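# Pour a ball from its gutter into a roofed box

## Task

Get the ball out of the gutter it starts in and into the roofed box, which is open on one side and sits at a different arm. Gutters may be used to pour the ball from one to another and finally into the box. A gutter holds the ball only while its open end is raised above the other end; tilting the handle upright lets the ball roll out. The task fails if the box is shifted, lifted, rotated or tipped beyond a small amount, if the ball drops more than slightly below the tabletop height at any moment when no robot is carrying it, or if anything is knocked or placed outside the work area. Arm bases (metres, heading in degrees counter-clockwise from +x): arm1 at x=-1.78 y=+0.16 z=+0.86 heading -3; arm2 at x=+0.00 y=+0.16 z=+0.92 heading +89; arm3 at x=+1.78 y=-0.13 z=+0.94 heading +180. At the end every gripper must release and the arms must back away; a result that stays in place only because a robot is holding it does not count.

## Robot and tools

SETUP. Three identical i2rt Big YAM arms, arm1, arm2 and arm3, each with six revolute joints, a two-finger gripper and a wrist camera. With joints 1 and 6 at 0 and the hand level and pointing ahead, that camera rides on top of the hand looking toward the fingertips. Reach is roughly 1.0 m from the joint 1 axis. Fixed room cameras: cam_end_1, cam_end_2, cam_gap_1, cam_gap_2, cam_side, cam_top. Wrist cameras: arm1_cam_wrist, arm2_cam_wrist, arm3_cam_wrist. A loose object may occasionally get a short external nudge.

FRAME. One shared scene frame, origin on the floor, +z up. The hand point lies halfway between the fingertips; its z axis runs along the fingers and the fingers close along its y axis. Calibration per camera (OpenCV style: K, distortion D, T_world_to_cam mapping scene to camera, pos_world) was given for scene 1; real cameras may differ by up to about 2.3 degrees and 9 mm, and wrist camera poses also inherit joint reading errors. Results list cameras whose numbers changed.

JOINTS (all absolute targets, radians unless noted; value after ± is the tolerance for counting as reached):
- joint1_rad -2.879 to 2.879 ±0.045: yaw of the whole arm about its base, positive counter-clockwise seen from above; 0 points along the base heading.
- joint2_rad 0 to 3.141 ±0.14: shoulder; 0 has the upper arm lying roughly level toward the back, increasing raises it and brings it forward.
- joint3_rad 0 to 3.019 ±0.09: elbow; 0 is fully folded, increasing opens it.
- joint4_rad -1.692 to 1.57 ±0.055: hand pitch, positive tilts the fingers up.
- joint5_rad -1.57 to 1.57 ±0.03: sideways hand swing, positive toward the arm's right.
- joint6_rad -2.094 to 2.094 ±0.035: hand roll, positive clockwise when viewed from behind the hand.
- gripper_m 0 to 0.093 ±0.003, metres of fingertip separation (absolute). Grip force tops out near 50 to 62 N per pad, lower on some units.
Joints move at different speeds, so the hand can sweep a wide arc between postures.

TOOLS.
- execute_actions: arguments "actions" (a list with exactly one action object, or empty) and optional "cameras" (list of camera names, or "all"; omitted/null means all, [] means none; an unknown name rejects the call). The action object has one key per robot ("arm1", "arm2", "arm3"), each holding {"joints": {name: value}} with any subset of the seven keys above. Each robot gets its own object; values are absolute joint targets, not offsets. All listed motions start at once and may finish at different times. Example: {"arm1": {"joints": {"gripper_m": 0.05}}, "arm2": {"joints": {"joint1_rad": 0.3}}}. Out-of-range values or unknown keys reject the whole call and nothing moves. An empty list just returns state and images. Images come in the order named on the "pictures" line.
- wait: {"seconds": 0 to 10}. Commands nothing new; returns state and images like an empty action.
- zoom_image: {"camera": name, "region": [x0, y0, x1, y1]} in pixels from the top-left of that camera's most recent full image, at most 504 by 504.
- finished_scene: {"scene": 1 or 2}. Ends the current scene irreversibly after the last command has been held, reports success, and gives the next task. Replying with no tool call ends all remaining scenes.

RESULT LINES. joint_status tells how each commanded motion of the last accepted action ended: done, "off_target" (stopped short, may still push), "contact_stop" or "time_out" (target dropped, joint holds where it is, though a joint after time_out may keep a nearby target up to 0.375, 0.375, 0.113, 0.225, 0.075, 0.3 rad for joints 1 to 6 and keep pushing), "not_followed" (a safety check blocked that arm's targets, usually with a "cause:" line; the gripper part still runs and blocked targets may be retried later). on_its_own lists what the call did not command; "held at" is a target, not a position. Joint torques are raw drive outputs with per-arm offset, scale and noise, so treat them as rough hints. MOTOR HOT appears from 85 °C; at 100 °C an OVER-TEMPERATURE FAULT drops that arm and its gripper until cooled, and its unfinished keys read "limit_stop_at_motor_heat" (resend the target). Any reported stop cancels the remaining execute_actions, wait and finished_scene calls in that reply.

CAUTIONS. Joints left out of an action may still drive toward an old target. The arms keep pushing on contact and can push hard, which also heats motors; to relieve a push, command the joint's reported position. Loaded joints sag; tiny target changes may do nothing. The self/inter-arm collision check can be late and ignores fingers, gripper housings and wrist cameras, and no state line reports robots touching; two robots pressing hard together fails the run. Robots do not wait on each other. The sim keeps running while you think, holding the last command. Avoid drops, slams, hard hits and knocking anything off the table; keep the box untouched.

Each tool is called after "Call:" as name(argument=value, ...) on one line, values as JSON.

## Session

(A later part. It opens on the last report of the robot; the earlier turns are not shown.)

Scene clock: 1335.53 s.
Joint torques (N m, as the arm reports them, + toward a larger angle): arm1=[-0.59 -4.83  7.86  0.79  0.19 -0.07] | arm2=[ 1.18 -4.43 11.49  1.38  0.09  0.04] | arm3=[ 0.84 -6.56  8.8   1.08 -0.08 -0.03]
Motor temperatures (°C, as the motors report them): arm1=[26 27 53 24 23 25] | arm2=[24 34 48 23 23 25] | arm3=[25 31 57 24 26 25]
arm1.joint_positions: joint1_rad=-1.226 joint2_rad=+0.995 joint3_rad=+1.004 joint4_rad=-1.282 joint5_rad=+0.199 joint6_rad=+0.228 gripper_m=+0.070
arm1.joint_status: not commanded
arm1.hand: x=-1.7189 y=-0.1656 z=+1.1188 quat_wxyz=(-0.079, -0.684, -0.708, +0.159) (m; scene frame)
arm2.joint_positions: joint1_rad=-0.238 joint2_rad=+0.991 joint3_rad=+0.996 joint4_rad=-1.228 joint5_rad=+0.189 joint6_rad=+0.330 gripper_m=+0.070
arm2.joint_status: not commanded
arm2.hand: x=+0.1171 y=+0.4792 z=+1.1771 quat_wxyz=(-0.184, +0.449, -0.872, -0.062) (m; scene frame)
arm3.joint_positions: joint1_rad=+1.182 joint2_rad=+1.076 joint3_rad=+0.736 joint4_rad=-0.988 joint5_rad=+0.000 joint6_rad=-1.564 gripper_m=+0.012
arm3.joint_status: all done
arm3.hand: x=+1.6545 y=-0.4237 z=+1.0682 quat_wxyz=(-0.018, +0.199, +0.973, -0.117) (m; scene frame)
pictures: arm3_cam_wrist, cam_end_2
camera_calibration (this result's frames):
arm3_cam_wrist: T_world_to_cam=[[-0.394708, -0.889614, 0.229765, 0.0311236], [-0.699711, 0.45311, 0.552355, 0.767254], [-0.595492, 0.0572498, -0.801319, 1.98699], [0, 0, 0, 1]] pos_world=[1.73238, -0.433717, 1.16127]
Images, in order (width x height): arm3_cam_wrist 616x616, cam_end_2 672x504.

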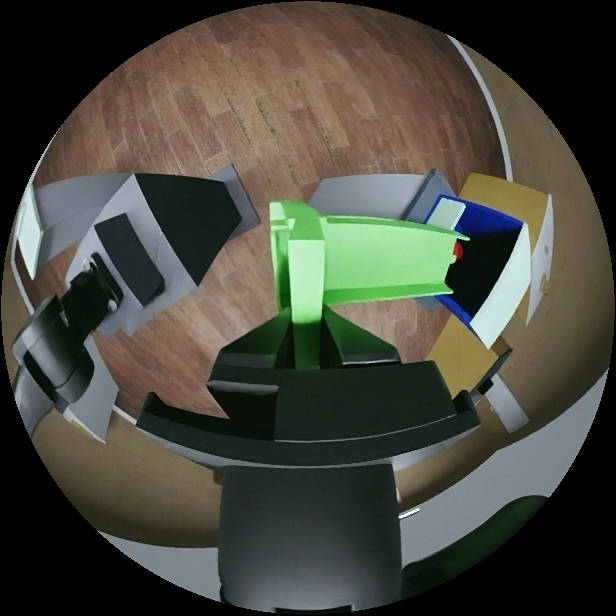

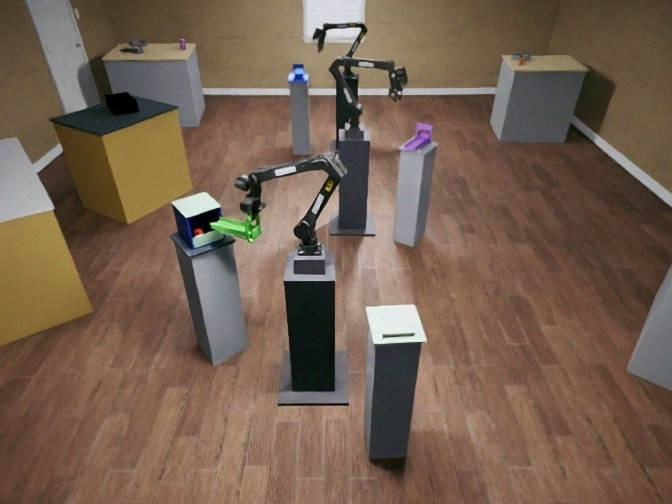

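Call:
execute_actions(actions=[{"arm3":{"joints":{"joint2_rad":0.9,"joint3_rad":0.63,"joint4_rad":-1.02}}}], cameras=[])

Call:
execute_actions(actions=[{"arm3":{"joints":{"joint1_rad":0.6}}}], cameras=[])

Call:
execute_actions(actions=[{"arm3":{"joints":{"joint1_rad":-2.282,"joint2_rad":1.3,"joint3_rad":1.27,"joint4_rad":-0.842,"joint5_rad":0.143,"joint6_rad":-0.771}}}], cameras=[])

Call:
execute_actions(actions=[{"arm3":{"joints":{"joint2_rad":1.68,"joint3_rad":1.26}}}], cameras=["cam_end_2","arm3_cam_wrist"])

Scene clock: 1363.47 s.
Joint torques (N m, as the arm reports them, + toward a larger angle): arm1=[-0.46 -4.82  7.83  0.77  0.19 -0.07] | arm2=[ 1.17 -4.39 11.51  1.4   0.1   0.04] | arm3=[ 1.67 -3.21  9.1   0.63 -0.08 -0.02]
Motor temperatures (°C, as the motors report them): arm1=[26 26 52 24 23 25] | arm2=[24 34 48 23 23 25] | arm3=[25 30 54 24 26 25]
arm1.joint_positions: joint1_rad=-1.226 joint2_rad=+0.995 joint3_rad=+1.004 joint4_rad=-1.282 joint5_rad=+0.199 joint6_rad=+0.228 gripper_m=+0.070
arm1.joint_status: not commanded
arm1.hand: x=-1.7189 y=-0.1656 z=+1.1188 quat_wxyz=(-0.079, -0.684, -0.708, +0.159) (m; scene frame)
arm2.joint_positions: joint1_rad=-0.238 joint2_rad=+0.991 joint3_rad=+0.996 joint4_rad=-1.228 joint5_rad=+0.189 joint6_rad=+0.330 gripper_m=+0.070
arm2.joint_status: not commanded
arm2.hand: x=+0.1171 y=+0.4792 z=+1.1771 quat_wxyz=(-0.184, +0.449, -0.872, -0.062) (m; scene frame)
arm3.joint_positions: joint1_rad=+1.182 joint2_rad=+0.904 joint3_rad=+0.611 joint4_rad=-1.022 joint5_rad=+0.000 joint6_rad=-1.564 gripper_m=+0.012
arm3.joint_status: all done
arm3.hand: x=+1.6746 y=-0.3756 z=+1.0604 quat_wxyz=(-0.019, +0.198, +0.972, -0.123) (m; scene frame)
pictures: none
No camera images: the call's "cameras" was empty. Leave "cameras" out to get every camera's image.

Scene clock: 1364.67 s.
Joint torques (N m, as the arm reports them, + toward a larger angle): arm1=[-0.55 -4.95  7.85  0.81  0.18 -0.07] | arm2=[ 1.22 -4.36 11.49  1.39  0.09  0.04] | arm3=[-0.1  -3.88  9.13  0.79 -0.18 -0.04]
Motor temperatures (°C, as the motors report them): arm1=[26 26 52 24 23 25] | arm2=[24 34 48 23 23 25] | arm3=[25 30 54 24 26 25]
arm1.joint_positions: joint1_rad=-1.226 joint2_rad=+0.995 joint3_rad=+1.004 joint4_rad=-1.282 joint5_rad=+0.199 joint6_rad=+0.228 gripper_m=+0.070
arm1.joint_status: not commanded
arm1.hand: x=-1.7189 y=-0.1656 z=+1.1188 quat_wxyz=(-0.079, -0.684, -0.708, +0.159) (m; scene frame)
arm2.joint_positions: joint1_rad=-0.238 joint2_rad=+0.991 joint3_rad=+0.996 joint4_rad=-1.228 joint5_rad=+0.189 joint6_rad=+0.330 gripper_m=+0.070
arm2.joint_status: not commanded
arm2.hand: x=+0.1171 y=+0.4792 z=+1.1771 quat_wxyz=(-0.184, +0.449, -0.872, -0.062) (m; scene frame)
arm3.joint_positions: joint1_rad=+0.608 joint2_rad=+0.904 joint3_rad=+0.611 joint4_rad=-1.022 joint5_rad=+0.000 joint6_rad=-1.564 gripper_m=+0.012
arm3.joint_status: all done
arm3.hand: x=+1.5566 y=-0.2794 z=+1.0591 quat_wxyz=(-0.054, +0.465, +0.877, -0.109) (m; scene frame)
pictures: none
No camera images: the call's "cameras" was empty. Leave "cameras" out to get every camera's image.

Scene clock: 1367.17 s.
Joint torques (N m, as the arm reports them, + toward a larger angle): arm1=[-0.53 -4.91  7.88  0.79  0.18 -0.07] | arm2=[ 1.2  -4.41 11.5   1.37  0.1   0.03] | arm3=[ -0.1  -13.65  11.78   1.53   0.07   0.19]
Motor temperatures (°C, as the motors report them): arm1=[26 26 52 24 23 25] | arm2=[24 34 48 23 23 25] | arm3=[25 30 54 24 26 25]
arm1.joint_positions: joint1_rad=-1.226 joint2_rad=+0.995 joint3_rad=+1.004 joint4_rad=-1.282 joint5_rad=+0.199 joint6_rad=+0.228 gripper_m=+0.070
arm1.joint_status: not commanded
arm1.hand: x=-1.7189 y=-0.1656 z=+1.1188 quat_wxyz=(-0.079, -0.684, -0.708, +0.159) (m; scene frame)
arm2.joint_positions: joint1_rad=-0.238 joint2_rad=+0.991 joint3_rad=+0.996 joint4_rad=-1.228 joint5_rad=+0.189 joint6_rad=+0.330 gripper_m=+0.070
arm2.joint_status: not commanded
arm2.hand: x=+0.1171 y=+0.4792 z=+1.1771 quat_wxyz=(-0.184, +0.449, -0.872, -0.062) (m; scene frame)
arm3.joint_positions: joint1_rad=-2.283 joint2_rad=+1.321 joint3_rad=+1.226 joint4_rad=-0.846 joint5_rad=+0.143 joint6_rad=-0.779 gripper_m=+0.012
arm3.joint_status: all done
arm3.hand: x=+2.1361 y=+0.2458 z=+1.2261 quat_wxyz=(-0.316, +0.675, -0.664, +0.060) (m; scene frame)
pictures: none
No camera images: the call's "cameras" was empty. Leave "cameras" out to get every camera's image.

Scene clock: 1368.50 s.
Joint torques (N m, as the arm reports them, + toward a larger angle): arm1=[-0.59 -4.78  7.84  0.79  0.19 -0.07] | arm2=[ 1.14 -4.38 11.5   1.38  0.1   0.04] | arm3=[  0.56 -19.8    9.98   1.02   0.13   0.15]
Motor temperatures (°C, as the motors report them): arm1=[26 26 52 24 23 25] | arm2=[24 34 48 23 23 25] | arm3=[25 30 54 24 26 25]
arm1.joint_positions: joint1_rad=-1.226 joint2_rad=+0.995 joint3_rad=+1.004 joint4_rad=-1.282 joint5_rad=+0.199 joint6_rad=+0.228 gripper_m=+0.070
arm1.joint_status: not commanded
arm1.hand: x=-1.7189 y=-0.1656 z=+1.1188 quat_wxyz=(-0.079, -0.684, -0.708, +0.159) (m; scene frame)
arm2.joint_positions: joint1_rad=-0.238 joint2_rad=+0.991 joint3_rad=+0.996 joint4_rad=-1.228 joint5_rad=+0.189 joint6_rad=+0.330 gripper_m=+0.070
arm2.joint_status: not commanded
arm2.hand: x=+0.1171 y=+0.4792 z=+1.1771 quat_wxyz=(-0.184, +0.449, -0.872, -0.062) (m; scene frame)
arm3.joint_positions: joint1_rad=-2.283 joint2_rad=+1.708 joint3_rad=+1.226 joint4_rad=-0.846 joint5_rad=+0.143 joint6_rad=-0.779 gripper_m=+0.012
arm3.joint_status: all done
arm3.hand: x=+2.1517 y=+0.2612 z=+1.0276 quat_wxyz=(-0.128, +0.715, -0.684, +0.070) (m; scene frame)
pictures: arm3_cam_wrist, cam_end_2
camera_calibration (this result's frames):
arm3_cam_wrist: T_world_to_cam=[[0.961669, 0.0184988, 0.273588, -2.35475], [-0.123481, -0.861623, 0.492298, -0.00755349], [0.244837, -0.507211, -0.826312, 0.576365], [0, 0, 0, 1]] pos_world=[2.12245, 0.32939, 1.12421]
Images, in order (width x height): arm3_cam_wrist 616x616, cam_end_2 672x504.

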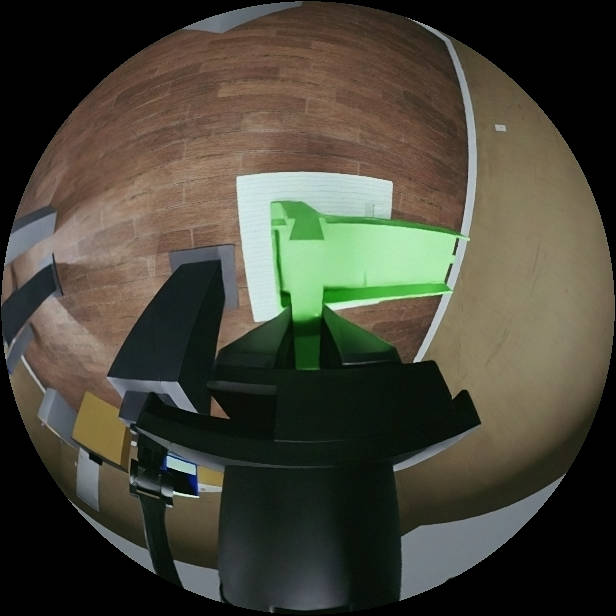

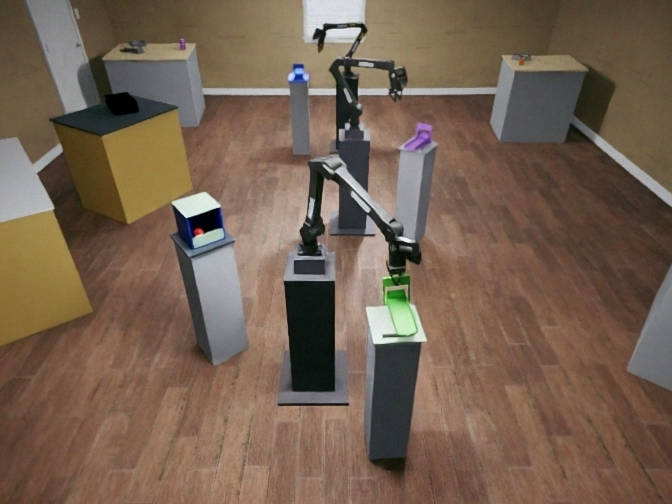

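Call:
execute_actions(actions=[{"arm3":{"joints":{"joint2_rad":1.77}}}], cameras=[])

Call:
execute_actions(actions=[{"arm3":{"joints":{"gripper_m":0.07}}}], cameras=[])

Call:
execute_actions(actions=[{"arm3":{"joints":{"joint2_rad":1.3}}}], cameras=["cam_end_2","cam_side"])

Scene clock: 1375.13 s.
Joint torques (N m, as the arm reports them, + toward a larger angle): arm1=[-0.57 -4.7   7.84  0.8   0.19 -0.06] | arm2=[ 1.18 -4.42 11.5   1.38  0.09  0.04] | arm3=[ -0.19 -18.49   9.21   0.61   0.05   0.13]
Motor temperatures (°C, as the motors report them): arm1=[26 26 52 24 23 25] | arm2=[24 34 48 23 23 25] | arm3=[25 31 55 24 26 25]
arm1.joint_positions: joint1_rad=-1.226 joint2_rad=+0.995 joint3_rad=+1.004 joint4_rad=-1.282 joint5_rad=+0.199 joint6_rad=+0.228 gripper_m=+0.070
arm1.joint_status: not commanded
arm1.hand: x=-1.7189 y=-0.1656 z=+1.1188 quat_wxyz=(-0.079, -0.684, -0.708, +0.159) (m; scene frame)
arm2.joint_positions: joint1_rad=-0.238 joint2_rad=+0.991 joint3_rad=+0.996 joint4_rad=-1.228 joint5_rad=+0.189 joint6_rad=+0.330 gripper_m=+0.070
arm2.joint_status: not commanded
arm2.hand: x=+0.1171 y=+0.4792 z=+1.1771 quat_wxyz=(-0.184, +0.449, -0.872, -0.062) (m; scene frame)
arm3.joint_positions: joint1_rad=-2.283 joint2_rad=+1.781 joint3_rad=+1.226 joint4_rad=-0.846 joint5_rad=+0.143 joint6_rad=-0.779 gripper_m=+0.012
arm3.joint_status: all done
arm3.hand: x=+2.1489 y=+0.2576 z=+0.9900 quat_wxyz=(-0.092, +0.719, -0.685, +0.072) (m; scene frame)
pictures: none
No camera images: the call's "cameras" was empty. Leave "cameras" out to get every camera's image.

Scene clock: 1375.80 s.
Joint torques (N m, as the arm reports them, + toward a larger angle): arm1=[-0.58 -4.84  7.85  0.76  0.18 -0.07] | arm2=[ 1.15 -4.39 11.51  1.39  0.09  0.04] | arm3=[ -0.63 -17.83   9.49   0.65   0.14   0.16]
Motor temperatures (°C, as the motors report them): arm1=[26 26 52 24 23 25] | arm2=[24 34 48 23 23 25] | arm3=[25 31 55 24 26 25]
arm1.joint_positions: joint1_rad=-1.226 joint2_rad=+0.995 joint3_rad=+1.004 joint4_rad=-1.282 joint5_rad=+0.199 joint6_rad=+0.228 gripper_m=+0.070
arm1.joint_status: not commanded
arm1.hand: x=-1.7189 y=-0.1656 z=+1.1188 quat_wxyz=(-0.079, -0.684, -0.708, +0.159) (m; scene frame)
arm2.joint_positions: joint1_rad=-0.238 joint2_rad=+0.991 joint3_rad=+0.996 joint4_rad=-1.228 joint5_rad=+0.189 joint6_rad=+0.330 gripper_m=+0.070
arm2.joint_status: not commanded
arm2.hand: x=+0.1171 y=+0.4792 z=+1.1771 quat_wxyz=(-0.184, +0.449, -0.872, -0.062) (m; scene frame)
arm3.joint_positions: joint1_rad=-2.283 joint2_rad=+1.781 joint3_rad=+1.226 joint4_rad=-0.846 joint5_rad=+0.141 joint6_rad=-0.779 gripper_m=+0.070
arm3.joint_status: all done
arm3.hand: x=+2.1487 y=+0.2578 z=+0.9899 quat_wxyz=(-0.092, +0.719, -0.685, +0.071) (m; scene frame)
pictures: none
No camera images: the call's "cameras" was empty. Leave "cameras" out to get every camera's image.

Scene clock: 1377.23 s.
Joint torques (N m, as the arm reports them, + toward a larger angle): arm1=[-0.59 -4.84  7.86  0.79  0.18 -0.07] | arm2=[ 1.17 -4.43 11.48  1.4   0.09  0.04] | arm3=[  0.27 -11.6   10.76   1.28   0.19   0.22]
Motor temperatures (°C, as the motors report them): arm1=[26 26 52 24 23 25] | arm2=[24 34 48 23 23 25] | arm3=[25 31 55 24 26 25]
arm1.joint_positions: joint1_rad=-1.226 joint2_rad=+0.995 joint3_rad=+1.004 joint4_rad=-1.282 joint5_rad=+0.199 joint6_rad=+0.228 gripper_m=+0.070
arm1.joint_status: not commanded
arm1.hand: x=-1.7189 y=-0.1656 z=+1.1188 quat_wxyz=(-0.079, -0.684, -0.708, +0.159) (m; scene frame)
arm2.joint_positions: joint1_rad=-0.238 joint2_rad=+0.991 joint3_rad=+0.996 joint4_rad=-1.228 joint5_rad=+0.189 joint6_rad=+0.330 gripper_m=+0.070
arm2.joint_status: not commanded
arm2.hand: x=+0.1171 y=+0.4792 z=+1.1771 quat_wxyz=(-0.184, +0.449, -0.872, -0.062) (m; scene frame)
arm3.joint_positions: joint1_rad=-2.283 joint2_rad=+1.295 joint3_rad=+1.231 joint4_rad=-0.846 joint5_rad=+0.141 joint6_rad=-0.779 gripper_m=+0.070
arm3.joint_status: all done
arm3.hand: x=+2.1338 y=+0.2439 z=+1.2413 quat_wxyz=(-0.330, +0.671, -0.661, +0.058) (m; scene frame)
pictures: cam_end_2, cam_side
Images, in order (width x height): cam_end_2 672x504, cam_side 672x504.

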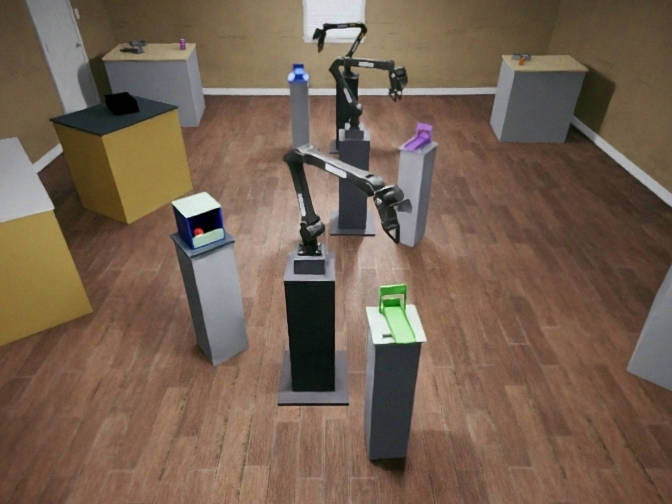

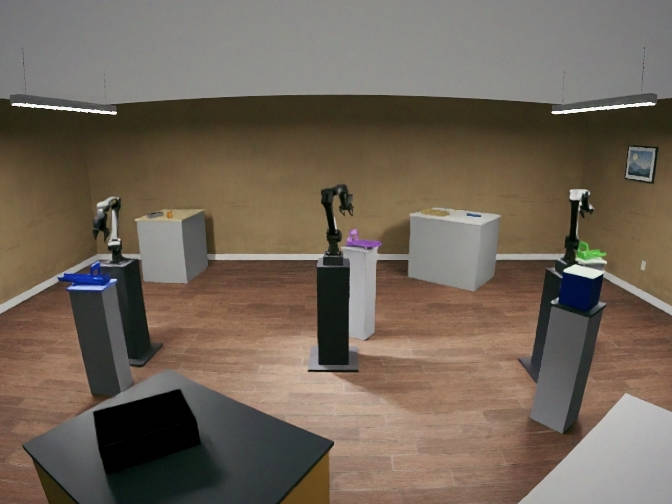

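All good; ball in box, all clear.

Call:
finished_scene(scene=1)

The scene is finished: the task was done.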